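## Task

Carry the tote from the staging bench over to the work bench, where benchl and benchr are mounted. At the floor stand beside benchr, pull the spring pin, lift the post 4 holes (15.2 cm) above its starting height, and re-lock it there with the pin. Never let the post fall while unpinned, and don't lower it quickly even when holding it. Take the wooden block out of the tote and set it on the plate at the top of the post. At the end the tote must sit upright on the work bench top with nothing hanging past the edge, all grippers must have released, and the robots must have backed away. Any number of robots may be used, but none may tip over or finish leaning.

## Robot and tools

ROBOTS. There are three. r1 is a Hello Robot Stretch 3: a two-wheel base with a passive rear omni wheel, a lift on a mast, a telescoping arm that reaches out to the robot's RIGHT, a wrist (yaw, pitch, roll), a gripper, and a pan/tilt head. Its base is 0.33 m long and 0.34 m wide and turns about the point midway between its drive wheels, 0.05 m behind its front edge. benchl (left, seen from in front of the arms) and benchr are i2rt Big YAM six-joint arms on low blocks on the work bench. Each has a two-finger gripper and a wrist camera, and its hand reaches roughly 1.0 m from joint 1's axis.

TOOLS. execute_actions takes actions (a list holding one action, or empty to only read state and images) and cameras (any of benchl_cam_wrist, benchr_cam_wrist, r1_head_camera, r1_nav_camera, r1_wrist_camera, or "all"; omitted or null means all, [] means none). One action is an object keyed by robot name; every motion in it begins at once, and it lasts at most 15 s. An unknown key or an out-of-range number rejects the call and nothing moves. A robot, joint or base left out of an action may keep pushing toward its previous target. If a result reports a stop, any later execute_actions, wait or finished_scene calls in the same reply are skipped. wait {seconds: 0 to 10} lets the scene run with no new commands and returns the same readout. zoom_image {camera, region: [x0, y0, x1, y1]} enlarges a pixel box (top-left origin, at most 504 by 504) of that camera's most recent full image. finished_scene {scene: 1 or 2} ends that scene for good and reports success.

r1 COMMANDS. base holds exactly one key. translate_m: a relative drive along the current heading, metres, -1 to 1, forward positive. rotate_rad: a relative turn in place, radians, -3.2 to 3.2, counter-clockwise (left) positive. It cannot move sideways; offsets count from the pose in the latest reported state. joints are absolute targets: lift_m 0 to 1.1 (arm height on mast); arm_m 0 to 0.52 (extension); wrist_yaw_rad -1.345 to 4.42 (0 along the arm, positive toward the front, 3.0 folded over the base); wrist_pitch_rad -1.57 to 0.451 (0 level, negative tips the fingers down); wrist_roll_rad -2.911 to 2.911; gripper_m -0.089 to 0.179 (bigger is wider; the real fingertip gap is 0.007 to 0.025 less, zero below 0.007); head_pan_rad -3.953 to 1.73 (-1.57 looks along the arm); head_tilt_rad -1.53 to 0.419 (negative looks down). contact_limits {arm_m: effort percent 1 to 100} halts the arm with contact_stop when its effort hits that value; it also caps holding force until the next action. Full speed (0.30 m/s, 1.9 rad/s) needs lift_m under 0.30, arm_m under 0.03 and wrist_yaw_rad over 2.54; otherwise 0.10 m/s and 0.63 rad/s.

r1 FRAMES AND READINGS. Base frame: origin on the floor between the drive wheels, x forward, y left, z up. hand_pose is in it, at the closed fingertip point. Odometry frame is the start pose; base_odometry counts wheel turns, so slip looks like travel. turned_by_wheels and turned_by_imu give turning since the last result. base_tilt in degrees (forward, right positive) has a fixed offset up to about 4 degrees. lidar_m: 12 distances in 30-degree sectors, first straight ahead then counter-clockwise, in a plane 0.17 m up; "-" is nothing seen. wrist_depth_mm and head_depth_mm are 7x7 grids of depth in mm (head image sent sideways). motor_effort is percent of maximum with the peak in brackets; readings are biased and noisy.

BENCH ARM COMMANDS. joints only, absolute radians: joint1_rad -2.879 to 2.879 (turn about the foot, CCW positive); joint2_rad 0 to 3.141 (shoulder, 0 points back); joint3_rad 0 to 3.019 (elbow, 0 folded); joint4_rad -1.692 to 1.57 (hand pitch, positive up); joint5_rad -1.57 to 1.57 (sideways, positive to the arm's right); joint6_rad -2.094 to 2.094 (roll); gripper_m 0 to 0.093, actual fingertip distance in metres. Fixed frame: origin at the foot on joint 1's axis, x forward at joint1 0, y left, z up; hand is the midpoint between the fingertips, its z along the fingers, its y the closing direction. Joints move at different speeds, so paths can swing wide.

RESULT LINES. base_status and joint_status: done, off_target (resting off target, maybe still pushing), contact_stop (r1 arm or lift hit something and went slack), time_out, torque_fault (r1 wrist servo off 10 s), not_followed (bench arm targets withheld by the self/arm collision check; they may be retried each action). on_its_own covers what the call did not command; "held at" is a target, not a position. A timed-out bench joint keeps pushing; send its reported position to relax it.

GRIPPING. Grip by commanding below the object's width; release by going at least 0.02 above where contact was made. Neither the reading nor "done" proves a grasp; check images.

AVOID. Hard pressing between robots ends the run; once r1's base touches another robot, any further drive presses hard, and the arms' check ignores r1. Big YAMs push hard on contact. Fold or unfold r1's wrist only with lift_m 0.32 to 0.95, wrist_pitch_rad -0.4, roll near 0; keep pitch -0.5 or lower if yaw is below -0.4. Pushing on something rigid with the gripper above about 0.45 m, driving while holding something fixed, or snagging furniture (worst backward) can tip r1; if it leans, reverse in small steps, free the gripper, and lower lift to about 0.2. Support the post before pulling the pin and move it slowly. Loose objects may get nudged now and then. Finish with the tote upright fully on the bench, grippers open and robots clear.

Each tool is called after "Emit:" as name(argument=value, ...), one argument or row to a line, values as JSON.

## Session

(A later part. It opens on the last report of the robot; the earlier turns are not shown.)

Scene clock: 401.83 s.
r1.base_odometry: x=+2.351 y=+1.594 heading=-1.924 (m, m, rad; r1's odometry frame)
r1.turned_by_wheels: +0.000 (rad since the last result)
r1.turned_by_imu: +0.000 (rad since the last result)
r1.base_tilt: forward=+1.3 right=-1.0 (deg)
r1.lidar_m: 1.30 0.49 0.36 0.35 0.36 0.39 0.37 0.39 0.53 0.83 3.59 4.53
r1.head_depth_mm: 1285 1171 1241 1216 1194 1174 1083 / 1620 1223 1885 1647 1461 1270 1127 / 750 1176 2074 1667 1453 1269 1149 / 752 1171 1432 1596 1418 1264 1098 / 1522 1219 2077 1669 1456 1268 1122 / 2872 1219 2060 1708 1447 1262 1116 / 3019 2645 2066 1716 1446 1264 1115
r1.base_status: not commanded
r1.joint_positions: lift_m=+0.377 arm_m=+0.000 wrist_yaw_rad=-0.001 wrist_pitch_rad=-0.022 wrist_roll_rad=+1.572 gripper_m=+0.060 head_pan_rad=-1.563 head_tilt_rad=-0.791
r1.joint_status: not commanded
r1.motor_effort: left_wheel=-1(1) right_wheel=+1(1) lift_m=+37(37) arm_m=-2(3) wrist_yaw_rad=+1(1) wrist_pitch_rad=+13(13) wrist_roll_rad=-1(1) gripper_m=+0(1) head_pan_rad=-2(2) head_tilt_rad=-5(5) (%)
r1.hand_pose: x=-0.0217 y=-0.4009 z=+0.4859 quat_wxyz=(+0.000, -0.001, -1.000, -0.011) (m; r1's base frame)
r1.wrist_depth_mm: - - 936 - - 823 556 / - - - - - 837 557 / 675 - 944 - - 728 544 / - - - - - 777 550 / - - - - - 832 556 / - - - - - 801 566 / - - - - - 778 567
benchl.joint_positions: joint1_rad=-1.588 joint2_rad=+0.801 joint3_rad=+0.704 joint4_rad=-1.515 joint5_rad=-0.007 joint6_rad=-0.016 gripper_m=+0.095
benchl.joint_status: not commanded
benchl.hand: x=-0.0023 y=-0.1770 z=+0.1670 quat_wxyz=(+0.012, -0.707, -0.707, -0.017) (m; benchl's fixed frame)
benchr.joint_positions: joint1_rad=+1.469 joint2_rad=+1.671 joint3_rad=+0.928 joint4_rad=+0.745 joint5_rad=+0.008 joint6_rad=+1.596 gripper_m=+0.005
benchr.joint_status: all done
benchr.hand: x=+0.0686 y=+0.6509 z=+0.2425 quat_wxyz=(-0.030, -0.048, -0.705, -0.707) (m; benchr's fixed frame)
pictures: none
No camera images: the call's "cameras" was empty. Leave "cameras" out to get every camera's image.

Locked.

Emit:
execute_actions(
  actions=[
    {"benchr":{"joints":{"joint2_rad":1.63,"joint3_rad":0.94,"gripper_m":0.093}}},
  ],
  cameras=[],
)

Emit:
execute_actions(
  actions=[
    {"benchr":{"joints":{"joint2_rad":1.5,"joint3_rad":0.8,"joint4_rad":0.72}}},
  ],
  cameras=[],
)

Emit:
execute_actions(
  actions=[
    {"benchr":{"joints":{"joint2_rad":1.35,"joint3_rad":0.68,"joint4_rad":0.7}}},
  ],
  cameras=[],
)

Emit:
execute_actions(
  actions=[
    {"benchr":{"joints":{"joint1_rad":-0.45,"joint2_rad":1.1,"joint3_rad":1.0,"joint4_rad":-1.45,"joint6_rad":-0.45}}},
  ],
  cameras=["benchr_cam_wrist"],
)

Scene clock: 408.33 s.
r1.base_odometry: x=+2.351 y=+1.594 heading=-1.924 (m, m, rad; r1's odometry frame)
r1.turned_by_wheels: +0.000 (rad since the last result)
r1.turned_by_imu: -0.001 (rad since the last result)
r1.base_tilt: forward=+1.3 right=-1.0 (deg)
r1.lidar_m: 1.30 0.49 0.36 0.35 0.36 0.39 0.37 0.39 0.53 0.83 3.57 4.54
r1.head_depth_mm: 1280 1170 1244 1215 1193 1175 1085 / 1609 1217 1895 1647 1454 1256 1130 / 777 1167 2061 1660 1455 1262 1146 / 777 1172 1423 1582 1410 1265 1103 / 1521 1222 2056 1679 1446 1266 1121 / 2849 1225 2057 1704 1456 1263 1119 / 2998 2607 2049 1713 1459 1263 1119
r1.base_status: not commanded
r1.joint_positions: lift_m=+0.377 arm_m=+0.000 wrist_yaw_rad=-0.001 wrist_pitch_rad=-0.022 wrist_roll_rad=+1.572 gripper_m=+0.060 head_pan_rad=-1.563 head_tilt_rad=-0.791
r1.joint_status: not commanded
r1.motor_effort: left_wheel=-1(1) right_wheel=+1(1) lift_m=+37(37) arm_m=-3(3) wrist_yaw_rad=+1(1) wrist_pitch_rad=+13(13) wrist_roll_rad=-1(1) gripper_m=+1(0) head_pan_rad=-3(2) head_tilt_rad=-5(4) (%)
r1.hand_pose: x=-0.0217 y=-0.4009 z=+0.4859 quat_wxyz=(+0.000, -0.001, -1.000, -0.011) (m; r1's base frame)
r1.wrist_depth_mm: - - 948 - - 825 556 / - - - - - 826 548 / 676 - 970 - - 722 545 / - - - - - 769 543 / - - - - - 813 564 / - - - - - 797 567 / - - - - - 763 561
benchl.joint_positions: joint1_rad=-1.588 joint2_rad=+0.801 joint3_rad=+0.704 joint4_rad=-1.515 joint5_rad=-0.007 joint6_rad=-0.016 gripper_m=+0.095
benchl.joint_status: not commanded
benchl.hand: x=-0.0023 y=-0.1770 z=+0.1670 quat_wxyz=(+0.012, -0.707, -0.707, -0.017) (m; benchl's fixed frame)
benchr.joint_positions: joint1_rad=+1.469 joint2_rad=+1.634 joint3_rad=+0.928 joint4_rad=+0.732 joint5_rad=+0.009 joint6_rad=+1.581 gripper_m=+0.093
benchr.joint_status: all done
benchr.hand: x=+0.0680 y=+0.6464 z=+0.2626 quat_wxyz=(-0.036, -0.042, -0.697, -0.715) (m; benchr's fixed frame)
pictures: none
No camera images: the call's "cameras" was empty. Leave "cameras" out to get every camera's image.

Scene clock: 409.27 s.
r1.base_odometry: x=+2.351 y=+1.594 heading=-1.924 (m, m, rad; r1's odometry frame)
r1.turned_by_wheels: +0.000 (rad since the last result)
r1.turned_by_imu: +0.000 (rad since the last result)
r1.base_tilt: forward=+1.2 right=-1.1 (deg)
r1.lidar_m: 1.30 0.49 0.36 0.35 0.36 0.39 0.37 0.39 0.54 0.83 3.56 4.50
r1.head_depth_mm: 1287 1175 1233 1218 1200 1170 1088 / 1604 1223 1902 1656 1455 1270 1125 / 808 1169 2059 1672 1446 1263 1148 / 1264 1167 1420 1589 1416 1269 1096 / 1516 1223 2058 1668 1454 1261 1125 / 2911 1220 2093 1718 1452 1258 1122 / 3013 2630 2066 1709 1455 1270 1119
r1.base_status: not commanded
r1.joint_positions: lift_m=+0.377 arm_m=+0.000 wrist_yaw_rad=-0.001 wrist_pitch_rad=-0.022 wrist_roll_rad=+1.572 gripper_m=+0.060 head_pan_rad=-1.563 head_tilt_rad=-0.791
r1.joint_status: not commanded
r1.motor_effort: left_wheel=-1(1) right_wheel=+1(1) lift_m=+36(37) arm_m=-3(3) wrist_yaw_rad=+1(0) wrist_pitch_rad=+13(13) wrist_roll_rad=-1(1) gripper_m=+1(1) head_pan_rad=-2(2) head_tilt_rad=-5(4) (%)
r1.hand_pose: x=-0.0217 y=-0.4009 z=+0.4859 quat_wxyz=(+0.000, -0.001, -1.000, -0.011) (m; r1's base frame)
r1.wrist_depth_mm: - - 944 - - 805 550 / - - - - - 824 555 / 722 - 954 - - 718 543 / - - - - - 771 550 / - - - - - 841 555 / - - - - - 789 557 / - - - - - 786 571
benchl.joint_positions: joint1_rad=-1.588 joint2_rad=+0.801 joint3_rad=+0.704 joint4_rad=-1.515 joint5_rad=-0.007 joint6_rad=-0.016 gripper_m=+0.095
benchl.joint_status: not commanded
benchl.hand: x=-0.0023 y=-0.1770 z=+0.1670 quat_wxyz=(+0.012, -0.707, -0.707, -0.017) (m; benchl's fixed frame)
benchr.joint_positions: joint1_rad=+1.469 joint2_rad=+1.498 joint3_rad=+0.799 joint4_rad=+0.732 joint5_rad=+0.009 joint6_rad=+1.580 gripper_m=+0.093
benchr.joint_status: all done
benchr.hand: x=+0.0630 y=+0.5971 z=+0.2757 quat_wxyz=(-0.036, -0.042, -0.694, -0.718) (m; benchr's fixed frame)
pictures: none
No camera images: the call's "cameras" was empty. Leave "cameras" out to get every camera's image.

Scene clock: 410.37 s.
r1.base_odometry: x=+2.351 y=+1.594 heading=-1.924 (m, m, rad; r1's odometry frame)
r1.turned_by_wheels: +0.000 (rad since the last result)
r1.turned_by_imu: +0.000 (rad since the last result)
r1.base_tilt: forward=+1.2 right=-1.0 (deg)
r1.lidar_m: 1.30 0.49 0.36 0.35 0.36 0.39 0.37 0.39 0.54 0.83 3.59 4.55
r1.head_depth_mm: 1296 1179 1241 1218 1191 1174 1092 / 1598 1213 1894 1639 1457 1264 1127 / 836 1170 2065 1673 1449 1268 1146 / 1257 1172 1426 1588 1407 1261 1099 / 1531 1223 2063 1669 1462 1267 1114 / 2874 1222 2056 1706 1462 1268 1122 / 3020 2635 2062 1703 1459 1259 1120
r1.base_status: not commanded
r1.joint_positions: lift_m=+0.377 arm_m=+0.000 wrist_yaw_rad=-0.001 wrist_pitch_rad=-0.022 wrist_roll_rad=+1.572 gripper_m=+0.060 head_pan_rad=-1.563 head_tilt_rad=-0.791
r1.joint_status: not commanded
r1.motor_effort: left_wheel=-1(1) right_wheel=+1(1) lift_m=+37(37) arm_m=-2(3) wrist_yaw_rad=+2(0) wrist_pitch_rad=+13(13) wrist_roll_rad=-1(1) gripper_m=+1(1) head_pan_rad=-3(3) head_tilt_rad=-5(5) (%)
r1.hand_pose: x=-0.0217 y=-0.4009 z=+0.4859 quat_wxyz=(+0.000, -0.001, -1.000, -0.011) (m; r1's base frame)
r1.wrist_depth_mm: - - 934 - - 806 555 / - - - - - 818 553 / 763 - 959 - - 721 547 / - - - - - 773 547 / - - - - - 822 556 / - - - - - 769 566 / - - - - - 791 567
benchl.joint_positions: joint1_rad=-1.588 joint2_rad=+0.801 joint3_rad=+0.704 joint4_rad=-1.515 joint5_rad=-0.007 joint6_rad=-0.016 gripper_m=+0.095
benchl.joint_status: not commanded
benchl.hand: x=-0.0023 y=-0.1770 z=+0.1670 quat_wxyz=(+0.012, -0.707, -0.707, -0.017) (m; benchl's fixed frame)
benchr.joint_positions: joint1_rad=+1.469 joint2_rad=+1.345 joint3_rad=+0.673 joint4_rad=+0.711 joint5_rad=+0.009 joint6_rad=+1.580 gripper_m=+0.093
benchr.joint_status: all done
benchr.hand: x=+0.0577 y=+0.5451 z=+0.2866 quat_wxyz=(-0.036, -0.042, -0.692, -0.720) (m; benchr's fixed frame)
pictures: none
No camera images: the call's "cameras" was empty. Leave "cameras" out to get every camera's image.

Scene clock: 412.73 s.
r1.base_odometry: x=+2.351 y=+1.594 heading=-1.924 (m, m, rad; r1's odometry frame)
r1.turned_by_wheels: +0.000 (rad since the last result)
r1.turned_by_imu: +0.000 (rad since the last result)
r1.base_tilt: forward=+1.3 right=-1.0 (deg)
r1.lidar_m: 1.30 0.49 0.36 0.35 0.36 0.39 0.37 0.39 0.53 0.83 3.58 4.54
r1.head_depth_mm: 1290 1168 1237 1212 1192 1168 1089 / 1608 1217 1908 1642 1448 1267 1125 / 1217 1172 2072 1675 1455 1261 1149 / 1258 1174 1419 1596 1408 1263 1102 / 1525 1229 2096 1675 1454 1266 1121 / 2909 1215 2062 1715 1454 1265 1122 / 3047 2668 2076 1710 1456 1262 1124
r1.base_status: not commanded
r1.joint_positions: lift_m=+0.377 arm_m=+0.000 wrist_yaw_rad=-0.001 wrist_pitch_rad=-0.022 wrist_roll_rad=+1.572 gripper_m=+0.060 head_pan_rad=-1.563 head_tilt_rad=-0.791
r1.joint_status: not commanded
r1.motor_effort: left_wheel=-1(1) right_wheel=+1(2) lift_m=+37(37) arm_m=-2(3) wrist_yaw_rad=+0(1) wrist_pitch_rad=+13(13) wrist_roll_rad=-1(1) gripper_m=+1(1) head_pan_rad=-2(2) head_tilt_rad=-4(4) (%)
r1.hand_pose: x=-0.0217 y=-0.4009 z=+0.4859 quat_wxyz=(+0.000, -0.001, -1.000, -0.011) (m; r1's base frame)
r1.wrist_depth_mm: - - 925 - - 807 557 / - - - - - 808 556 / - - 979 - - 712 546 / - - - - - 769 549 / - - - - - 815 565 / - - - - - 792 562 / - - - - - 768 568
benchl.joint_positions: joint1_rad=-1.588 joint2_rad=+0.801 joint3_rad=+0.704 joint4_rad=-1.515 joint5_rad=-0.007 joint6_rad=-0.016 gripper_m=+0.095
benchl.joint_status: not commanded
benchl.hand: x=-0.0023 y=-0.1770 z=+0.1670 quat_wxyz=(+0.012, -0.707, -0.707, -0.017) (m; benchl's fixed frame)
benchr.joint_positions: joint1_rad=-0.443 joint2_rad=+1.110 joint3_rad=+0.996 joint4_rad=-1.436 joint5_rad=+0.006 joint6_rad=-0.439 gripper_m=+0.093
benchr.joint_status: all done
benchr.hand: x=+0.2693 y=-0.1292 z=+0.2105 quat_wxyz=(-0.008, -0.002, -1.000, +0.007) (m; benchr's fixed frame)
pictures: benchr_cam_wrist
Images, in order (width x height): benchr_cam_wrist 616x616.

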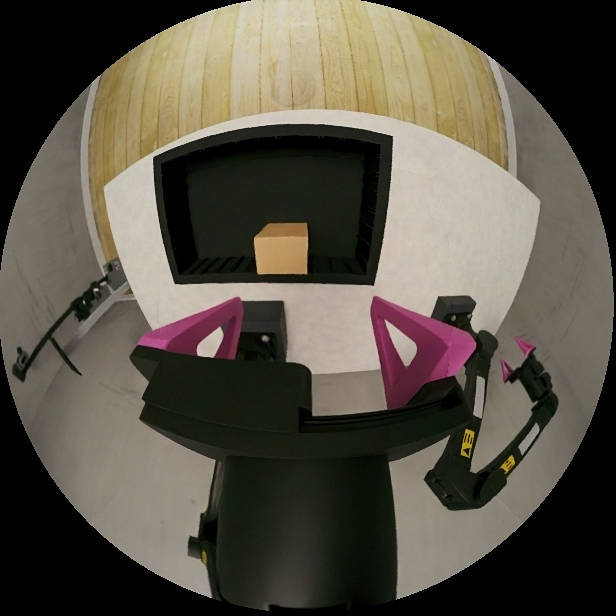

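Tote fine. Block y≈-0.088.

Emit:
execute_actions(
  actions=[
    {"benchr":{"joints":{"joint1_rad":-0.32,"joint2_rad":1.14,"joint3_rad":0.8,"joint4_rad":-1.22,"joint6_rad":-0.32}}},
  ],
  cameras=["benchr_cam_wrist","r1_nav_camera"],
)

Scene clock: 417.40 s.
r1.base_odometry: x=+2.351 y=+1.594 heading=-1.924 (m, m, rad; r1's odometry frame)
r1.turned_by_wheels: +0.000 (rad since the last result)
r1.turned_by_imu: -0.001 (rad since the last result)
r1.base_tilt: forward=+1.3 right=-1.0 (deg)
r1.lidar_m: 1.30 0.49 0.36 0.35 0.36 0.39 0.37 0.39 0.54 0.83 3.55 4.52
r1.head_depth_mm: 1282 1170 1233 1213 1198 1174 1084 / 1605 1215 1913 1653 1452 1271 1126 / 1210 1172 2076 1655 1455 1262 1150 / 1266 1177 1421 1594 1424 1268 1103 / 1518 1225 2059 1655 1459 1267 1121 / 2890 1221 2079 1707 1460 1264 1118 / 3061 2648 2074 1713 1457 1258 1125
r1.base_status: not commanded
r1.joint_positions: lift_m=+0.377 arm_m=+0.000 wrist_yaw_rad=-0.001 wrist_pitch_rad=-0.022 wrist_roll_rad=+1.572 gripper_m=+0.060 head_pan_rad=-1.563 head_tilt_rad=-0.791
r1.joint_status: not commanded
r1.motor_effort: left_wheel=-1(1) right_wheel=+1(1) lift_m=+37(37) arm_m=-3(3) wrist_yaw_rad=+1(1) wrist_pitch_rad=+13(13) wrist_roll_rad=-1(1) gripper_m=+1(1) head_pan_rad=-3(2) head_tilt_rad=-5(4) (%)
r1.hand_pose: x=-0.0217 y=-0.4009 z=+0.4859 quat_wxyz=(+0.000, -0.001, -1.000, -0.011) (m; r1's base frame)
r1.wrist_depth_mm: - - 949 - - 826 550 / - - - - - 823 562 / - - 951 - - 734 551 / - - - - - 772 552 / - - - - - 855 569 / - - - - - 780 557 / - - - - - 774 576
benchl.joint_positions: joint1_rad=-1.588 joint2_rad=+0.801 joint3_rad=+0.704 joint4_rad=-1.515 joint5_rad=-0.007 joint6_rad=-0.016 gripper_m=+0.095
benchl.joint_status: not commanded
benchl.hand: x=-0.0023 y=-0.1770 z=+0.1670 quat_wxyz=(+0.012, -0.707, -0.707, -0.017) (m; benchl's fixed frame)
benchr.joint_positions: joint1_rad=-0.324 joint2_rad=+1.139 joint3_rad=+0.792 joint4_rad=-1.235 joint5_rad=+0.006 joint6_rad=-0.331 gripper_m=+0.093
benchr.joint_status: all done
benchr.hand: x=+0.2663 y=-0.0909 z=+0.1270 quat_wxyz=(+0.006, +0.004, -1.000, +0.001) (m; benchr's fixed frame)
pictures: benchr_cam_wrist, r1_nav_camera (sideways: a quarter turn counterclockwise sets it upright)
Images, in order (width x height): benchr_cam_wrist 616x616, r1_nav_camera 672x504.

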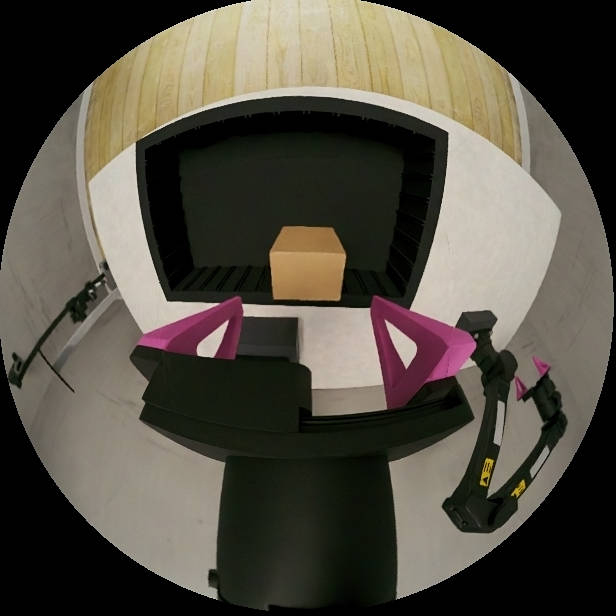

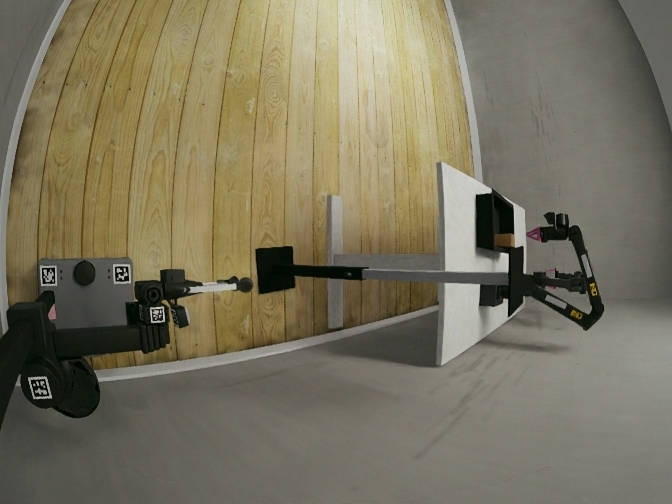

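Emit:
execute_actions(
  actions=[
    {"benchr":{"joints":{"joint1_rad":-0.36,"joint2_rad":1.16,"joint3_rad":0.6,"joint4_rad":-1.0,"joint6_rad":-0.36}}},
  ],
  cameras=["benchr_cam_wrist","r1_nav_camera"],
)

Scene clock: 421.37 s.
r1.base_odometry: x=+2.351 y=+1.594 heading=-1.924 (m, m, rad; r1's odometry frame)
r1.turned_by_wheels: +0.000 (rad since the last result)
r1.turned_by_imu: -0.001 (rad since the last result)
r1.base_tilt: forward=+1.4 right=-1.0 (deg)
r1.lidar_m: 1.30 0.49 0.36 0.35 0.36 0.39 0.37 0.39 0.53 0.83 3.58 4.54
r1.head_depth_mm: 1282 1177 1238 1223 1187 1176 1081 / 1605 1221 1902 1656 1450 1269 1127 / 1210 1172 2076 1676 1448 1263 1143 / 1262 1172 1425 1591 1418 1263 1104 / 1522 1210 2059 1672 1448 1264 1119 / 2862 1222 2081 1715 1451 1268 1114 / 3000 2639 2070 1726 1454 1259 1122
r1.base_status: not commanded
r1.joint_positions: lift_m=+0.377 arm_m=+0.000 wrist_yaw_rad=-0.001 wrist_pitch_rad=-0.022 wrist_roll_rad=+1.572 gripper_m=+0.060 head_pan_rad=-1.563 head_tilt_rad=-0.791
r1.joint_status: not commanded
r1.motor_effort: left_wheel=-1(1) right_wheel=+1(1) lift_m=+37(37) arm_m=-2(3) wrist_yaw_rad=+0(1) wrist_pitch_rad=+13(13) wrist_roll_rad=-1(1) gripper_m=+1(1) head_pan_rad=-2(2) head_tilt_rad=-5(4) (%)
r1.hand_pose: x=-0.0217 y=-0.4009 z=+0.4859 quat_wxyz=(+0.000, -0.001, -1.000, -0.011) (m; r1's base frame)
r1.wrist_depth_mm: - - 936 - - 817 556 / - - - - - 811 551 / - - 964 - - 720 542 / - - - - - 784 541 / - - - - - 823 558 / - - - - - 786 567 / - - - - - 774 569
benchl.joint_positions: joint1_rad=-1.588 joint2_rad=+0.801 joint3_rad=+0.704 joint4_rad=-1.515 joint5_rad=-0.007 joint6_rad=-0.016 gripper_m=+0.095
benchl.joint_status: not commanded
benchl.hand: x=-0.0023 y=-0.1770 z=+0.1670 quat_wxyz=(+0.012, -0.707, -0.707, -0.017) (m; benchl's fixed frame)
benchr.joint_positions: joint1_rad=-0.347 joint2_rad=+1.156 joint3_rad=+0.592 joint4_rad=-1.015 joint5_rad=+0.006 joint6_rad=-0.349 gripper_m=+0.093
benchr.joint_status: all done
benchr.hand: x=+0.2365 y=-0.0871 z=+0.0544 quat_wxyz=(+0.005, +0.001, -1.000, +0.001) (m; benchr's fixed frame)
pictures: benchr_cam_wrist, r1_nav_camera (sideways: a quarter turn counterclockwise sets it upright)
Images, in order (width x height): benchr_cam_wrist 616x616, r1_nav_camera 672x504.

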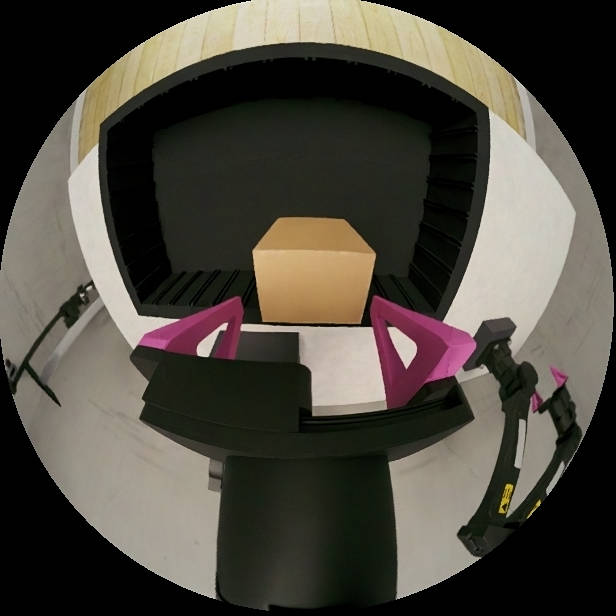

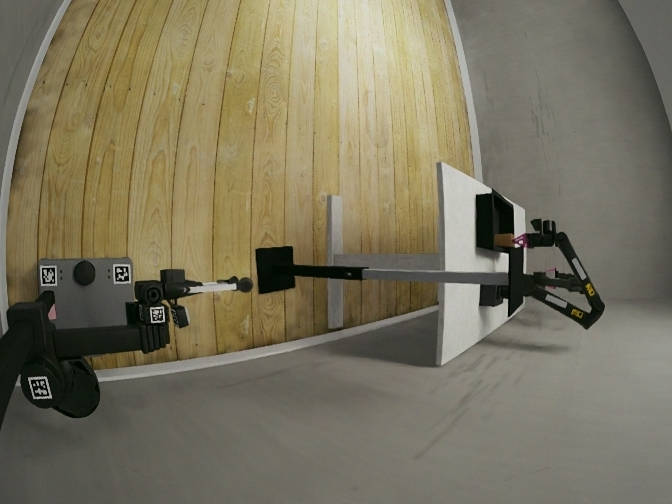

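Emit:
execute_actions(
  actions=[
    {"benchr":{"joints":{"joint1_rad":-0.38}}},
  ],
  cameras=[],
)

Emit:
execute_actions(
  actions=[
    {"benchr":{"joints":{"joint2_rad":1.25,"joint3_rad":0.55,"joint4_rad":-0.85}}},
  ],
  cameras=["benchr_cam_wrist"],
)

Emit:
execute_actions(
  actions=[
    {"benchr":{"joints":{"gripper_m":0.04}}},
  ],
  cameras=[],
)

Emit:
execute_actions(
  actions=[
    {"benchr":{"joints":{"joint2_rad":1.2,"joint3_rad":1.0,"joint4_rad":-1.3}}},
  ],
  cameras=[],
)

Emit:
execute_actions(
  actions=[
    {"benchr":{"joints":{"joint2_rad":1.2,"joint3_rad":1.2,"joint4_rad":0,"joint6_rad":0}}},
  ],
  cameras=[],
)

Emit:
execute_actions(
  actions=[
    {"benchr":{"joints":{"joint1_rad":1.46}}},
  ],
  cameras=[],
)

Emit:
execute_actions(
  actions=[
    {"benchr":{"joints":{"joint2_rad":1.56,"joint3_rad":1.02,"joint4_rad":0.56}}},
  ],
  cameras=["benchr_cam_wrist","r1_nav_camera"],
)

Scene clock: 432.43 s.
r1.base_odometry: x=+2.351 y=+1.594 heading=-1.924 (m, m, rad; r1's odometry frame)
r1.turned_by_wheels: +0.000 (rad since the last result)
r1.turned_by_imu: -0.001 (rad since the last result)
r1.base_tilt: forward=+1.1 right=-1.1 (deg)
r1.lidar_m: 1.30 0.49 0.36 0.35 0.36 0.39 0.37 0.39 0.54 0.82 3.59 4.53
r1.head_depth_mm: 1281 1168 1239 1214 1194 1169 1083 / 1614 1218 1893 1651 1451 1260 1125 / 1216 1172 2081 1654 1452 1263 1145 / 1256 1170 1424 1583 1414 1272 1101 / 1529 1218 2071 1667 1453 1269 1117 / 2876 1219 2078 1711 1448 1263 1120 / 2989 2612 2087 1707 1451 1267 1117
r1.base_status: not commanded
r1.joint_positions: lift_m=+0.377 arm_m=+0.000 wrist_yaw_rad=-0.001 wrist_pitch_rad=-0.022 wrist_roll_rad=+1.572 gripper_m=+0.060 head_pan_rad=-1.563 head_tilt_rad=-0.791
r1.joint_status: not commanded
r1.motor_effort: left_wheel=-1(1) right_wheel=+1(1) lift_m=+37(37) arm_m=-3(2) wrist_yaw_rad=+1(0) wrist_pitch_rad=+14(13) wrist_roll_rad=-1(1) gripper_m=+1(1) head_pan_rad=-2(2) head_tilt_rad=-4(5) (%)
r1.hand_pose: x=-0.0217 y=-0.4009 z=+0.4859 quat_wxyz=(+0.000, -0.001, -1.000, -0.011) (m; r1's base frame)
r1.wrist_depth_mm: - - 947 - - 808 552 / - - - - - 822 557 / - - 975 - - 705 548 / - - - - - 766 541 / - - - - - 842 561 / - - - - - 782 565 / - - - - - 772 568
benchl.joint_positions: joint1_rad=-1.588 joint2_rad=+0.801 joint3_rad=+0.704 joint4_rad=-1.515 joint5_rad=-0.007 joint6_rad=-0.016 gripper_m=+0.095
benchl.joint_status: not commanded
benchl.hand: x=-0.0023 y=-0.1770 z=+0.1670 quat_wxyz=(+0.012, -0.707, -0.707, -0.017) (m; benchl's fixed frame)
benchr.joint_positions: joint1_rad=-0.366 joint2_rad=+1.156 joint3_rad=+0.592 joint4_rad=-1.015 joint5_rad=+0.006 joint6_rad=-0.349 gripper_m=+0.093
benchr.joint_status: all done
benchr.hand: x=+0.2348 y=-0.0915 z=+0.0544 quat_wxyz=(+0.005, -0.008, -1.000, +0.001) (m; benchr's fixed frame)
pictures: none
No camera images: the call's "cameras" was empty. Leave "cameras" out to get every camera's image.

Scene clock: 433.33 s.
r1.base_odometry: x=+2.351 y=+1.594 heading=-1.924 (m, m, rad; r1's odometry frame)
r1.turned_by_wheels: +0.000 (rad since the last result)
r1.turned_by_imu: +0.000 (rad since the last result)
r1.base_tilt: forward=+1.3 right=-1.0 (deg)
r1.lidar_m: 1.30 0.49 0.36 0.35 0.36 0.38 0.37 0.39 0.54 0.83 3.56 4.54
r1.head_depth_mm: 1282 1179 1244 1219 1192 1168 1079 / 1616 1215 1888 1661 1452 1259 1131 / 1206 1169 2055 1664 1442 1265 1145 / 1260 1168 1428 1590 1414 1267 1103 / 1540 1217 2076 1667 1452 1268 1120 / 2885 1216 2061 1708 1463 1258 1116 / 3038 2638 2072 1709 1455 1262 1116
r1.base_status: not commanded
r1.joint_positions: lift_m=+0.377 arm_m=+0.000 wrist_yaw_rad=-0.001 wrist_pitch_rad=-0.022 wrist_roll_rad=+1.572 gripper_m=+0.060 head_pan_rad=-1.563 head_tilt_rad=-0.791
r1.joint_status: not commanded
r1.motor_effort: left_wheel=-1(1) right_wheel=+1(1) lift_m=+37(37) arm_m=-3(3) wrist_yaw_rad=+1(2) wrist_pitch_rad=+13(13) wrist_roll_rad=-1(1) gripper_m=+1(1) head_pan_rad=-3(2) head_tilt_rad=-5(5) (%)
r1.hand_pose: x=-0.0217 y=-0.4009 z=+0.4859 quat_wxyz=(+0.000, -0.001, -1.000, -0.011) (m; r1's base frame)
r1.wrist_depth_mm: - - 968 - - 832 549 / - - - - - 825 563 / - - 976 - - 725 547 / - - - - - 766 550 / - - - - - 822 564 / - - - - - 769 561 / - - - - - 792 557
benchl.joint_positions: joint1_rad=-1.588 joint2_rad=+0.801 joint3_rad=+0.704 joint4_rad=-1.515 joint5_rad=-0.007 joint6_rad=-0.016 gripper_m=+0.095
benchl.joint_status: not commanded
benchl.hand: x=-0.0023 y=-0.1770 z=+0.1670 quat_wxyz=(+0.012, -0.707, -0.707, -0.017) (m; benchl's fixed frame)
benchr.joint_positions: joint1_rad=-0.366 joint2_rad=+1.253 joint3_rad=+0.546 joint4_rad=-0.865 joint5_rad=+0.006 joint6_rad=-0.349 gripper_m=+0.093
benchr.joint_status: all done
benchr.hand: x=+0.2405 y=-0.0937 z=+0.0176 quat_wxyz=(+0.002, -0.008, -1.000, +0.002) (m; benchr's fixed frame)
pictures: benchr_cam_wrist
Images, in order (width x height): benchr_cam_wrist 616x616.

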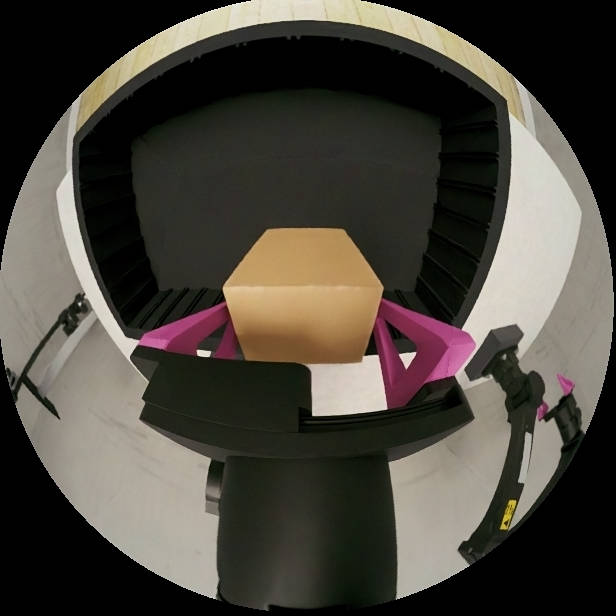

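Scene clock: 433.93 s.
r1.base_odometry: x=+2.351 y=+1.594 heading=-1.924 (m, m, rad; r1's odometry frame)
r1.turned_by_wheels: +0.000 (rad since the last result)
r1.turned_by_imu: +0.000 (rad since the last result)
r1.base_tilt: forward=+1.2 right=-1.1 (deg)
r1.lidar_m: 1.30 0.49 0.36 0.35 0.36 0.39 0.37 0.39 0.54 0.83 3.56 4.55
r1.head_depth_mm: 1279 1168 1232 1209 1198 1176 1081 / 1616 1216 1890 1653 1462 1265 1129 / 1218 1169 2101 1659 1461 1266 1148 / 1267 1176 1416 1597 1401 1264 1105 / 1540 1217 2079 1670 1445 1257 1122 / 2888 1221 2080 1710 1460 1257 1118 / 3037 2625 2071 1708 1447 1262 1120
r1.base_status: not commanded
r1.joint_positions: lift_m=+0.377 arm_m=+0.000 wrist_yaw_rad=-0.001 wrist_pitch_rad=-0.022 wrist_roll_rad=+1.572 gripper_m=+0.060 head_pan_rad=-1.563 head_tilt_rad=-0.791
r1.joint_status: not commanded
r1.motor_effort: left_wheel=-1(1) right_wheel=+1(1) lift_m=+37(37) arm_m=-2(2) wrist_yaw_rad=+0(1) wrist_pitch_rad=+13(13) wrist_roll_rad=-1(1) gripper_m=+1(1) head_pan_rad=-2(2) head_tilt_rad=-4(4) (%)
r1.hand_pose: x=-0.0217 y=-0.4009 z=+0.4859 quat_wxyz=(+0.000, -0.001, -1.000, -0.011) (m; r1's base frame)
r1.wrist_depth_mm: - - 937 - - 815 552 / - - - - - 815 561 / - - 976 - - 733 538 / - - - - - 769 546 / - - - - - 818 566 / - - - - - 791 561 / - - - - - 795 567
benchl.joint_positions: joint1_rad=-1.588 joint2_rad=+0.801 joint3_rad=+0.704 joint4_rad=-1.515 joint5_rad=-0.007 joint6_rad=-0.016 gripper_m=+0.095
benchl.joint_status: not commanded
benchl.hand: x=-0.0023 y=-0.1770 z=+0.1670 quat_wxyz=(+0.012, -0.707, -0.707, -0.017) (m; benchl's fixed frame)
benchr.joint_positions: joint1_rad=-0.366 joint2_rad=+1.253 joint3_rad=+0.546 joint4_rad=-0.864 joint5_rad=+0.004 joint6_rad=-0.350 gripper_m=+0.079
benchr.joint_status: gripper_m off_target (ended at +0.079, target +0.040)
benchr.hand: x=+0.2408 y=-0.0937 z=+0.0176 quat_wxyz=(+0.001, -0.008, -1.000, +0.002) (m; benchr's fixed frame)
pictures: none
No camera images: the call's "cameras" was empty. Leave "cameras" out to get every camera's image.

Scene clock: 435.20 s.
r1.base_odometry: x=+2.351 y=+1.594 heading=-1.924 (m, m, rad; r1's odometry frame)
r1.turned_by_wheels: +0.000 (rad since the last result)
r1.turned_by_imu: +0.000 (rad since the last result)
r1.base_tilt: forward=+1.3 right=-0.9 (deg)
r1.lidar_m: 1.31 0.49 0.36 0.35 0.36 0.38 0.37 0.39 0.53 0.83 3.59 4.53
r1.head_depth_mm: 1285 1171 1240 1220 1198 1172 1084 / 1614 1222 1906 1653 1449 1262 1126 / 1216 1173 2048 1666 1452 1265 1146 / 1256 1177 1425 1587 1408 1270 1101 / 1534 1225 2064 1669 1443 1271 1125 / 2852 1221 2062 1704 1457 1268 1118 / 2968 2656 2080 1719 1453 1266 1122
r1.base_status: not commanded
r1.joint_positions: lift_m=+0.377 arm_m=+0.000 wrist_yaw_rad=-0.001 wrist_pitch_rad=-0.022 wrist_roll_rad=+1.572 gripper_m=+0.060 head_pan_rad=-1.563 head_tilt_rad=-0.791
r1.joint_status: not commanded
r1.motor_effort: left_wheel=-1(1) right_wheel=+1(1) lift_m=+36(37) arm_m=-2(2) wrist_yaw_rad=+0(1) wrist_pitch_rad=+13(13) wrist_roll_rad=-1(1) gripper_m=+1(1) head_pan_rad=-3(3) head_tilt_rad=-5(5) (%)
r1.hand_pose: x=-0.0217 y=-0.4009 z=+0.4859 quat_wxyz=(+0.000, -0.001, -1.000, -0.011) (m; r1's base frame)
r1.wrist_depth_mm: - - 920 - - 812 557 / - - - - - 822 558 / - - 981 - - 715 547 / - - - - - 794 550 / - - - - - 828 566 / - - - - - 792 553 / - - - - - 792 568
benchl.joint_positions: joint1_rad=-1.588 joint2_rad=+0.801 joint3_rad=+0.704 joint4_rad=-1.515 joint5_rad=-0.007 joint6_rad=-0.016 gripper_m=+0.095
benchl.joint_status: not commanded
benchl.hand: x=-0.0023 y=-0.1770 z=+0.1670 quat_wxyz=(+0.012, -0.707, -0.707, -0.017) (m; benchl's fixed frame)
benchr.joint_positions: joint1_rad=-0.366 joint2_rad=+1.207 joint3_rad=+0.957 joint4_rad=-1.287 joint5_rad=+0.004 joint6_rad=-0.350 gripper_m=+0.079
benchr.joint_status: all done
benchr.hand: x=+0.3066 y=-0.1189 z=+0.1684 quat_wxyz=(-0.015, -0.008, -1.000, +0.008) (m; benchr's fixed frame)
pictures: none
No camera images: the call's "cameras" was empty. Leave "cameras" out to get every camera's image.

Scene clock: 436.87 s.
r1.base_odometry: x=+2.351 y=+1.594 heading=-1.924 (m, m, rad; r1's odometry frame)
r1.turned_by_wheels: +0.000 (rad since the last result)
r1.turned_by_imu: +0.000 (rad since the last result)
r1.base_tilt: forward=+1.4 right=-1.0 (deg)
r1.lidar_m: 1.30 0.49 0.36 0.35 0.36 0.39 0.37 0.39 0.53 0.83 3.56 4.53
r1.head_depth_mm: 1292 1178 1242 1215 1197 1177 1084 / 1616 1221 1905 1652 1443 1261 1130 / 1211 1171 2069 1667 1449 1262 1144 / 1262 1170 1419 1595 1410 1265 1102 / 1535 1220 2062 1675 1451 1261 1122 / 2876 1221 2057 1714 1450 1268 1119 / 3017 2649 2075 1712 1453 1261 1127
r1.base_status: not commanded
r1.joint_positions: lift_m=+0.377 arm_m=+0.000 wrist_yaw_rad=-0.001 wrist_pitch_rad=-0.022 wrist_roll_rad=+1.572 gripper_m=+0.060 head_pan_rad=-1.563 head_tilt_rad=-0.791
r1.joint_status: not commanded
r1.motor_effort: left_wheel=-1(1) right_wheel=+1(1) lift_m=+37(37) arm_m=-3(3) wrist_yaw_rad=+1(1) wrist_pitch_rad=+13(13) wrist_roll_rad=-1(1) gripper_m=+1(1) head_pan_rad=-2(3) head_tilt_rad=-5(5) (%)
r1.hand_pose: x=-0.0217 y=-0.4009 z=+0.4859 quat_wxyz=(+0.000, -0.001, -1.000, -0.011) (m; r1's base frame)
r1.wrist_depth_mm: - - 935 - - 802 548 / - - - - - 815 557 / - - 997 - - 731 547 / - - - - - 779 549 / - - - - - 850 560 / - - - - - 780 570 / - - - - - 760 563
benchl.joint_positions: joint1_rad=-1.588 joint2_rad=+0.801 joint3_rad=+0.704 joint4_rad=-1.515 joint5_rad=-0.007 joint6_rad=-0.016 gripper_m=+0.095
benchl.joint_status: not commanded
benchl.hand: x=-0.0023 y=-0.1770 z=+0.1670 quat_wxyz=(+0.012, -0.707, -0.707, -0.017) (m; benchl's fixed frame)
benchr.joint_positions: joint1_rad=-0.366 joint2_rad=+1.208 joint3_rad=+1.151 joint4_rad=-0.042 joint5_rad=+0.004 joint6_rad=-0.011 gripper_m=+0.079
benchr.joint_status: all done
benchr.hand: x=+0.5385 y=-0.2079 z=+0.4622 quat_wxyz=(-0.659, -0.132, -0.729, +0.128) (m; benchr's fixed frame)
pictures: none
No camera images: the call's "cameras" was empty. Leave "cameras" out to get every camera's image.

Scene clock: 438.83 s.
r1.base_odometry: x=+2.351 y=+1.594 heading=-1.924 (m, m, rad; r1's odometry frame)
r1.turned_by_wheels: +0.000 (rad since the last result)
r1.turned_by_imu: +0.000 (rad since the last result)
r1.base_tilt: forward=+1.2 right=-0.9 (deg)
r1.lidar_m: 1.30 0.49 0.36 0.35 0.36 0.39 0.37 0.39 0.53 0.83 3.55 4.54
r1.head_depth_mm: 1287 1173 1239 1219 1195 1169 1085 / 1624 1219 1888 1657 1456 1263 1127 / 1199 1174 2071 1650 1456 1269 1145 / 1269 1169 1418 1589 1413 1268 1100 / 1521 1212 2071 1684 1463 1265 1119 / 2897 1228 2081 1706 1447 1263 1120 / 3000 2614 2056 1713 1461 1260 1122
r1.base_status: not commanded
r1.joint_positions: lift_m=+0.377 arm_m=+0.000 wrist_yaw_rad=-0.001 wrist_pitch_rad=-0.022 wrist_roll_rad=+1.572 gripper_m=+0.060 head_pan_rad=-1.563 head_tilt_rad=-0.791
r1.joint_status: not commanded
r1.motor_effort: left_wheel=-1(1) right_wheel=+1(1) lift_m=+37(37) arm_m=-2(2) wrist_yaw_rad=+1(1) wrist_pitch_rad=+13(13) wrist_roll_rad=-1(1) gripper_m=+1(1) head_pan_rad=-2(3) head_tilt_rad=-5(4) (%)
r1.hand_pose: x=-0.0217 y=-0.4009 z=+0.4859 quat_wxyz=(+0.000, -0.001, -1.000, -0.011) (m; r1's base frame)
r1.wrist_depth_mm: - - 961 - - 811 564 / - - - - - 820 554 / 919 - 967 - - 722 551 / - - - - - 795 548 / - - - - - 831 553 / - - - - - 772 557 / - - - - - 781 564
benchl.joint_positions: joint1_rad=-1.588 joint2_rad=+0.801 joint3_rad=+0.704 joint4_rad=-1.515 joint5_rad=-0.007 joint6_rad=-0.016 gripper_m=+0.095
benchl.joint_status: not commanded
benchl.hand: x=-0.0023 y=-0.1770 z=+0.1670 quat_wxyz=(+0.012, -0.707, -0.707, -0.017) (m; benchl's fixed frame)
benchr.joint_positions: joint1_rad=+1.461 joint2_rad=+1.222 joint3_rad=+1.151 joint4_rad=-0.042 joint5_rad=+0.003 joint6_rad=-0.009 gripper_m=+0.079
benchr.joint_status: all done
benchr.hand: x=+0.0647 y=+0.5781 z=+0.4545 quat_wxyz=(-0.499, +0.500, -0.554, -0.441) (m; benchr's fixed frame)
pictures: none
No camera images: the call's "cameras" was empty. Leave "cameras" out to get every camera's image.

Scene clock: 440.07 s.
r1.base_odometry: x=+2.351 y=+1.594 heading=-1.924 (m, m, rad; r1's odometry frame)
r1.turned_by_wheels: +0.000 (rad since the last result)
r1.turned_by_imu: +0.000 (rad since the last result)
r1.base_tilt: forward=+1.1 right=-1.1 (deg)
r1.lidar_m: 1.31 0.49 0.36 0.35 0.36 0.39 0.37 0.39 0.53 0.83 3.59 4.53
r1.head_depth_mm: 1291 1165 1237 1210 1190 1169 1085 / 1615 1220 1897 1658 1451 1264 1132 / 727 1170 2067 1672 1452 1266 1146 / 729 1169 1417 1585 1413 1265 1103 / 1529 1223 2060 1685 1460 1269 1119 / 2890 1216 2077 1693 1458 1269 1122 / 2947 2641 2074 1711 1447 1271 1118
r1.base_status: not commanded
r1.joint_positions: lift_m=+0.377 arm_m=+0.000 wrist_yaw_rad=-0.001 wrist_pitch_rad=-0.022 wrist_roll_rad=+1.572 gripper_m=+0.060 head_pan_rad=-1.563 head_tilt_rad=-0.791
r1.joint_status: not commanded
r1.motor_effort: left_wheel=-1(1) right_wheel=+1(1) lift_m=+37(37) arm_m=-2(3) wrist_yaw_rad=+1(0) wrist_pitch_rad=+13(13) wrist_roll_rad=-1(1) gripper_m=+0(1) head_pan_rad=-2(2) head_tilt_rad=-5(4) (%)
r1.hand_pose: x=-0.0217 y=-0.4009 z=+0.4859 quat_wxyz=(+0.000, -0.001, -1.000, -0.011) (m; r1's base frame)
r1.wrist_depth_mm: - - 954 - - 816 551 / - - - - - 832 553 / 732 - 973 - - 716 549 / - - - - - 780 549 / - - - - - 823 552 / - - - - - 793 558 / - - - - - 782 568
benchl.joint_positions: joint1_rad=-1.588 joint2_rad=+0.801 joint3_rad=+0.704 joint4_rad=-1.515 joint5_rad=-0.007 joint6_rad=-0.016 gripper_m=+0.095
benchl.joint_status: not commanded
benchl.hand: x=-0.0023 y=-0.1770 z=+0.1670 quat_wxyz=(+0.012, -0.707, -0.707, -0.017) (m; benchl's fixed frame)
benchr.joint_positions: joint1_rad=+1.461 joint2_rad=+1.568 joint3_rad=+1.005 joint4_rad=+0.518 joint5_rad=+0.004 joint6_rad=+0.011 gripper_m=+0.079
benchr.joint_status: all done
benchr.hand: x=+0.0734 y=+0.6535 z=+0.2945 quat_wxyz=(-0.513, +0.478, -0.542, -0.463) (m; benchr's fixed frame)
pictures: benchr_cam_wrist, r1_nav_camera (sideways: a quarter turn counterclockwise sets it upright)
Images, in order (width x height): benchr_cam_wrist 616x616, r1_nav_camera 672x504.

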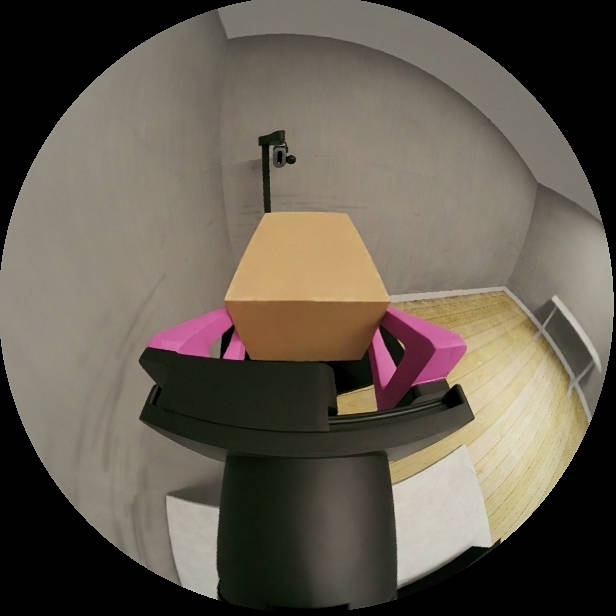

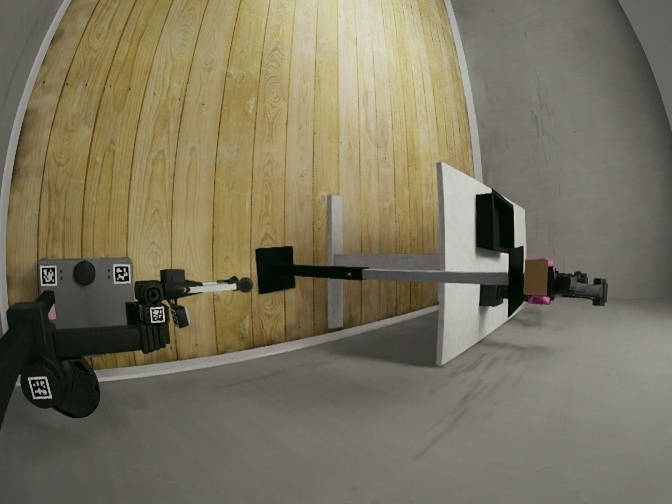

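Appears touching already.

Emit:
execute_actions(
  actions=[
    {"benchr":{"joints":{"joint2_rad":1.6,"joint4_rad":0.62}}},
  ],
  cameras=[],
)

Emit:
execute_actions(
  actions=[
    {"benchr":{"joints":{"gripper_m":0.093}}},
  ],
  cameras=[],
)

Emit:
execute_actions(
  actions=[
    {"benchr":{"joints":{"joint2_rad":1.1,"joint3_rad":0.65,"joint4_rad":0.5}}},
  ],
  cameras=["benchr_cam_wrist","r1_nav_camera"],
)

Scene clock: 450.87 s.
r1.base_odometry: x=+2.351 y=+1.594 heading=-1.924 (m, m, rad; r1's odometry frame)
r1.turned_by_wheels: +0.000 (rad since the last result)
r1.turned_by_imu: -0.001 (rad since the last result)
r1.base_tilt: forward=+1.4 right=-0.9 (deg)
r1.lidar_m: 1.31 0.49 0.36 0.35 0.36 0.39 0.37 0.39 0.53 0.83 3.59 4.55
r1.head_depth_mm: 1293 1168 1242 1217 1188 1170 1089 / 1603 1214 1884 1669 1460 1262 1127 / 689 1175 2065 1670 1448 1272 1144 / 689 1173 1410 1585 1408 1266 1094 / 1527 1219 2070 1667 1450 1263 1121 / 2894 1224 2069 1710 1456 1268 1123 / 3016 2645 2071 1702 1455 1264 1121
r1.base_status: not commanded
r1.joint_positions: lift_m=+0.377 arm_m=+0.000 wrist_yaw_rad=-0.001 wrist_pitch_rad=-0.022 wrist_roll_rad=+1.572 gripper_m=+0.060 head_pan_rad=-1.563 head_tilt_rad=-0.791
r1.joint_status: not commanded
r1.motor_effort: left_wheel=-1(1) right_wheel=+1(1) lift_m=+37(37) arm_m=-2(3) wrist_yaw_rad=+0(1) wrist_pitch_rad=+13(13) wrist_roll_rad=-1(1) gripper_m=+1(1) head_pan_rad=-3(2) head_tilt_rad=-5(5) (%)
r1.hand_pose: x=-0.0217 y=-0.4009 z=+0.4859 quat_wxyz=(+0.000, -0.001, -1.000, -0.011) (m; r1's base frame)
r1.wrist_depth_mm: - - 952 - - 802 553 / - - - - - 836 564 / 709 - 965 - - 735 539 / 685 - - - - 776 556 / - - - - - 834 563 / - - - - - 791 569 / - - - - - 782 568
benchl.joint_positions: joint1_rad=-1.588 joint2_rad=+0.801 joint3_rad=+0.704 joint4_rad=-1.515 joint5_rad=-0.007 joint6_rad=-0.016 gripper_m=+0.095
benchl.joint_status: not commanded
benchl.hand: x=-0.0023 y=-0.1770 z=+0.1670 quat_wxyz=(+0.012, -0.707, -0.707, -0.017) (m; benchl's fixed frame)
benchr.joint_positions: joint1_rad=+1.461 joint2_rad=+1.608 joint3_rad=+1.005 joint4_rad=+0.578 joint5_rad=+0.004 joint6_rad=+0.011 gripper_m=+0.079
benchr.joint_status: all done
benchr.hand: x=+0.0742 y=+0.6603 z=+0.2837 quat_wxyz=(-0.519, +0.474, -0.537, -0.468) (m; benchr's fixed frame)
pictures: none
No camera images: the call's "cameras" was empty. Leave "cameras" out to get every camera's image.

Scene clock: 451.50 s.
r1.base_odometry: x=+2.351 y=+1.594 heading=-1.924 (m, m, rad; r1's odometry frame)
r1.turned_by_wheels: +0.000 (rad since the last result)
r1.turned_by_imu: +0.000 (rad since the last result)
r1.base_tilt: forward=+1.1 right=-0.9 (deg)
r1.lidar_m: 1.30 0.49 0.36 0.35 0.36 0.39 0.37 0.39 0.53 0.83 3.58 4.54
r1.head_depth_mm: 1283 1165 1231 1219 1201 1171 1080 / 1619 1223 1899 1654 1449 1263 1127 / 687 1172 2061 1676 1450 1266 1152 / 658 1172 1421 1579 1408 1263 1103 / 1523 1225 2058 1658 1444 1264 1116 / 2872 1227 2075 1708 1450 1266 1116 / 3046 2599 2069 1702 1456 1265 1117
r1.base_status: not commanded
r1.joint_positions: lift_m=+0.377 arm_m=+0.000 wrist_yaw_rad=-0.001 wrist_pitch_rad=-0.022 wrist_roll_rad=+1.572 gripper_m=+0.060 head_pan_rad=-1.563 head_tilt_rad=-0.791
r1.joint_status: not commanded
r1.motor_effort: left_wheel=-1(1) right_wheel=+1(1) lift_m=+37(37) arm_m=-3(3) wrist_yaw_rad=+1(1) wrist_pitch_rad=+13(13) wrist_roll_rad=-1(1) gripper_m=+1(1) head_pan_rad=-2(2) head_tilt_rad=-5(4) (%)
r1.hand_pose: x=-0.0217 y=-0.4009 z=+0.4859 quat_wxyz=(+0.000, -0.001, -1.000, -0.011) (m; r1's base frame)
r1.wrist_depth_mm: - - 936 - - 824 553 / - - - - - 788 556 / 701 - 956 - - 724 544 / - - - - - 789 547 / - - - - - 846 568 / - - - - - 780 570 / - - - - - 787 570
benchl.joint_positions: joint1_rad=-1.588 joint2_rad=+0.801 joint3_rad=+0.704 joint4_rad=-1.515 joint5_rad=-0.007 joint6_rad=-0.016 gripper_m=+0.095
benchl.joint_status: not commanded
benchl.hand: x=-0.0023 y=-0.1770 z=+0.1670 quat_wxyz=(+0.012, -0.707, -0.707, -0.017) (m; benchl's fixed frame)
benchr.joint_positions: joint1_rad=+1.461 joint2_rad=+1.607 joint3_rad=+1.005 joint4_rad=+0.596 joint5_rad=+0.004 joint6_rad=+0.011 gripper_m=+0.093
benchr.joint_status: all done
benchr.hand: x=+0.0742 y=+0.6603 z=+0.2885 quat_wxyz=(-0.524, +0.469, -0.532, -0.472) (m; benchr's fixed frame)
pictures: none
No camera images: the call's "cameras" was empty. Leave "cameras" out to get every camera's image.

Scene clock: 452.80 s.
r1.base_odometry: x=+2.351 y=+1.594 heading=-1.924 (m, m, rad; r1's odometry frame)
r1.turned_by_wheels: +0.000 (rad since the last result)
r1.turned_by_imu: +0.000 (rad since the last result)
r1.base_tilt: forward=+1.4 right=-1.0 (deg)
r1.lidar_m: 1.30 0.49 0.36 0.35 0.36 0.39 0.37 0.39 0.54 0.83 3.58 4.53
r1.head_depth_mm: 1285 1170 1234 1206 1196 1173 1084 / 1612 1219 1904 1646 1446 1267 1130 / 691 1175 2080 1669 1459 1256 1149 / 657 1173 1421 1593 1410 1266 1099 / 1516 1217 2088 1669 1457 1271 1115 / 2929 1218 2063 1723 1457 1269 1119 / 2992 2662 2087 1707 1465 1266 1123
r1.base_status: not commanded
r1.joint_positions: lift_m=+0.377 arm_m=+0.000 wrist_yaw_rad=-0.001 wrist_pitch_rad=-0.022 wrist_roll_rad=+1.572 gripper_m=+0.060 head_pan_rad=-1.563 head_tilt_rad=-0.791
r1.joint_status: not commanded
r1.motor_effort: left_wheel=-1(1) right_wheel=+1(1) lift_m=+37(37) arm_m=-2(2) wrist_yaw_rad=+1(0) wrist_pitch_rad=+13(13) wrist_roll_rad=-1(1) gripper_m=+1(1) head_pan_rad=-2(2) head_tilt_rad=-5(4) (%)
r1.hand_pose: x=-0.0217 y=-0.4009 z=+0.4859 quat_wxyz=(+0.000, -0.001, -1.000, -0.011) (m; r1's base frame)
r1.wrist_depth_mm: - - 937 - - 816 550 / - - - - - 815 559 / 800 - 956 - - 721 547 / - - - - - 778 549 / - - - - - 834 564 / - - - - - 789 557 / - - - - - 790 562
benchl.joint_positions: joint1_rad=-1.588 joint2_rad=+0.801 joint3_rad=+0.704 joint4_rad=-1.515 joint5_rad=-0.007 joint6_rad=-0.016 gripper_m=+0.095
benchl.joint_status: not commanded
benchl.hand: x=-0.0023 y=-0.1770 z=+0.1670 quat_wxyz=(+0.012, -0.707, -0.707, -0.017) (m; benchl's fixed frame)
benchr.joint_positions: joint1_rad=+1.461 joint2_rad=+1.090 joint3_rad=+0.651 joint4_rad=+0.512 joint5_rad=+0.004 joint6_rad=+0.011 gripper_m=+0.093
benchr.joint_status: all done
benchr.hand: x=+0.0559 y=+0.4949 z=+0.3536 quat_wxyz=(-0.544, +0.450, -0.510, -0.491) (m; benchr's fixed frame)
pictures: benchr_cam_wrist, r1_nav_camera (sideways: a quarter turn counterclockwise sets it upright)
Images, in order (width x height): benchr_cam_wrist 616x616, r1_nav_camera 672x504.

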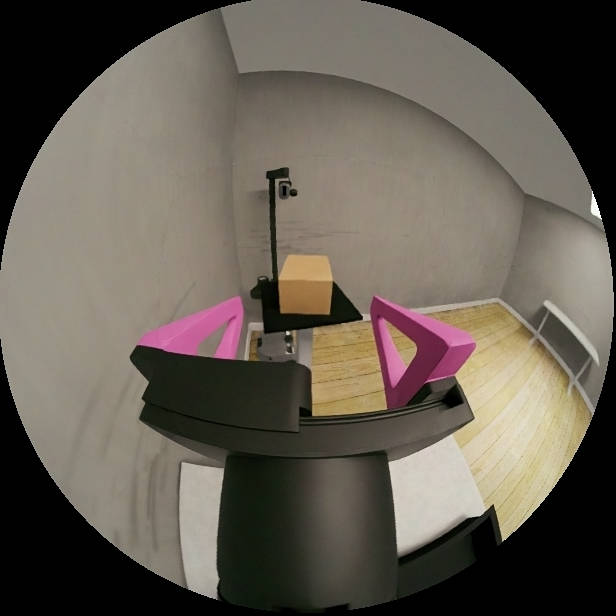

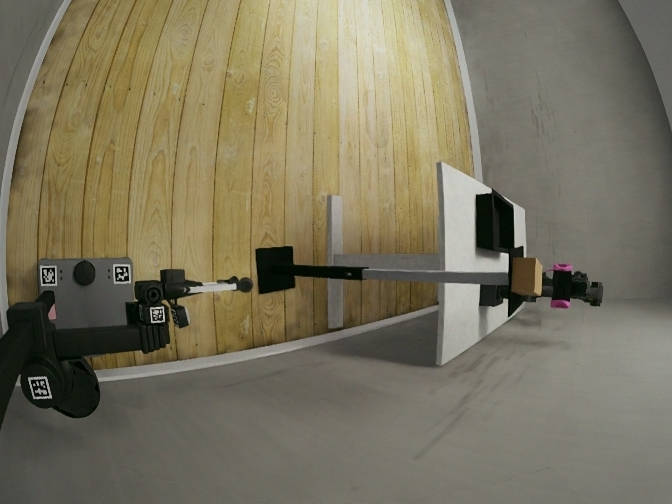

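Emit:
finished_scene(
  scene=2,
)

The scene is finished: the task was done.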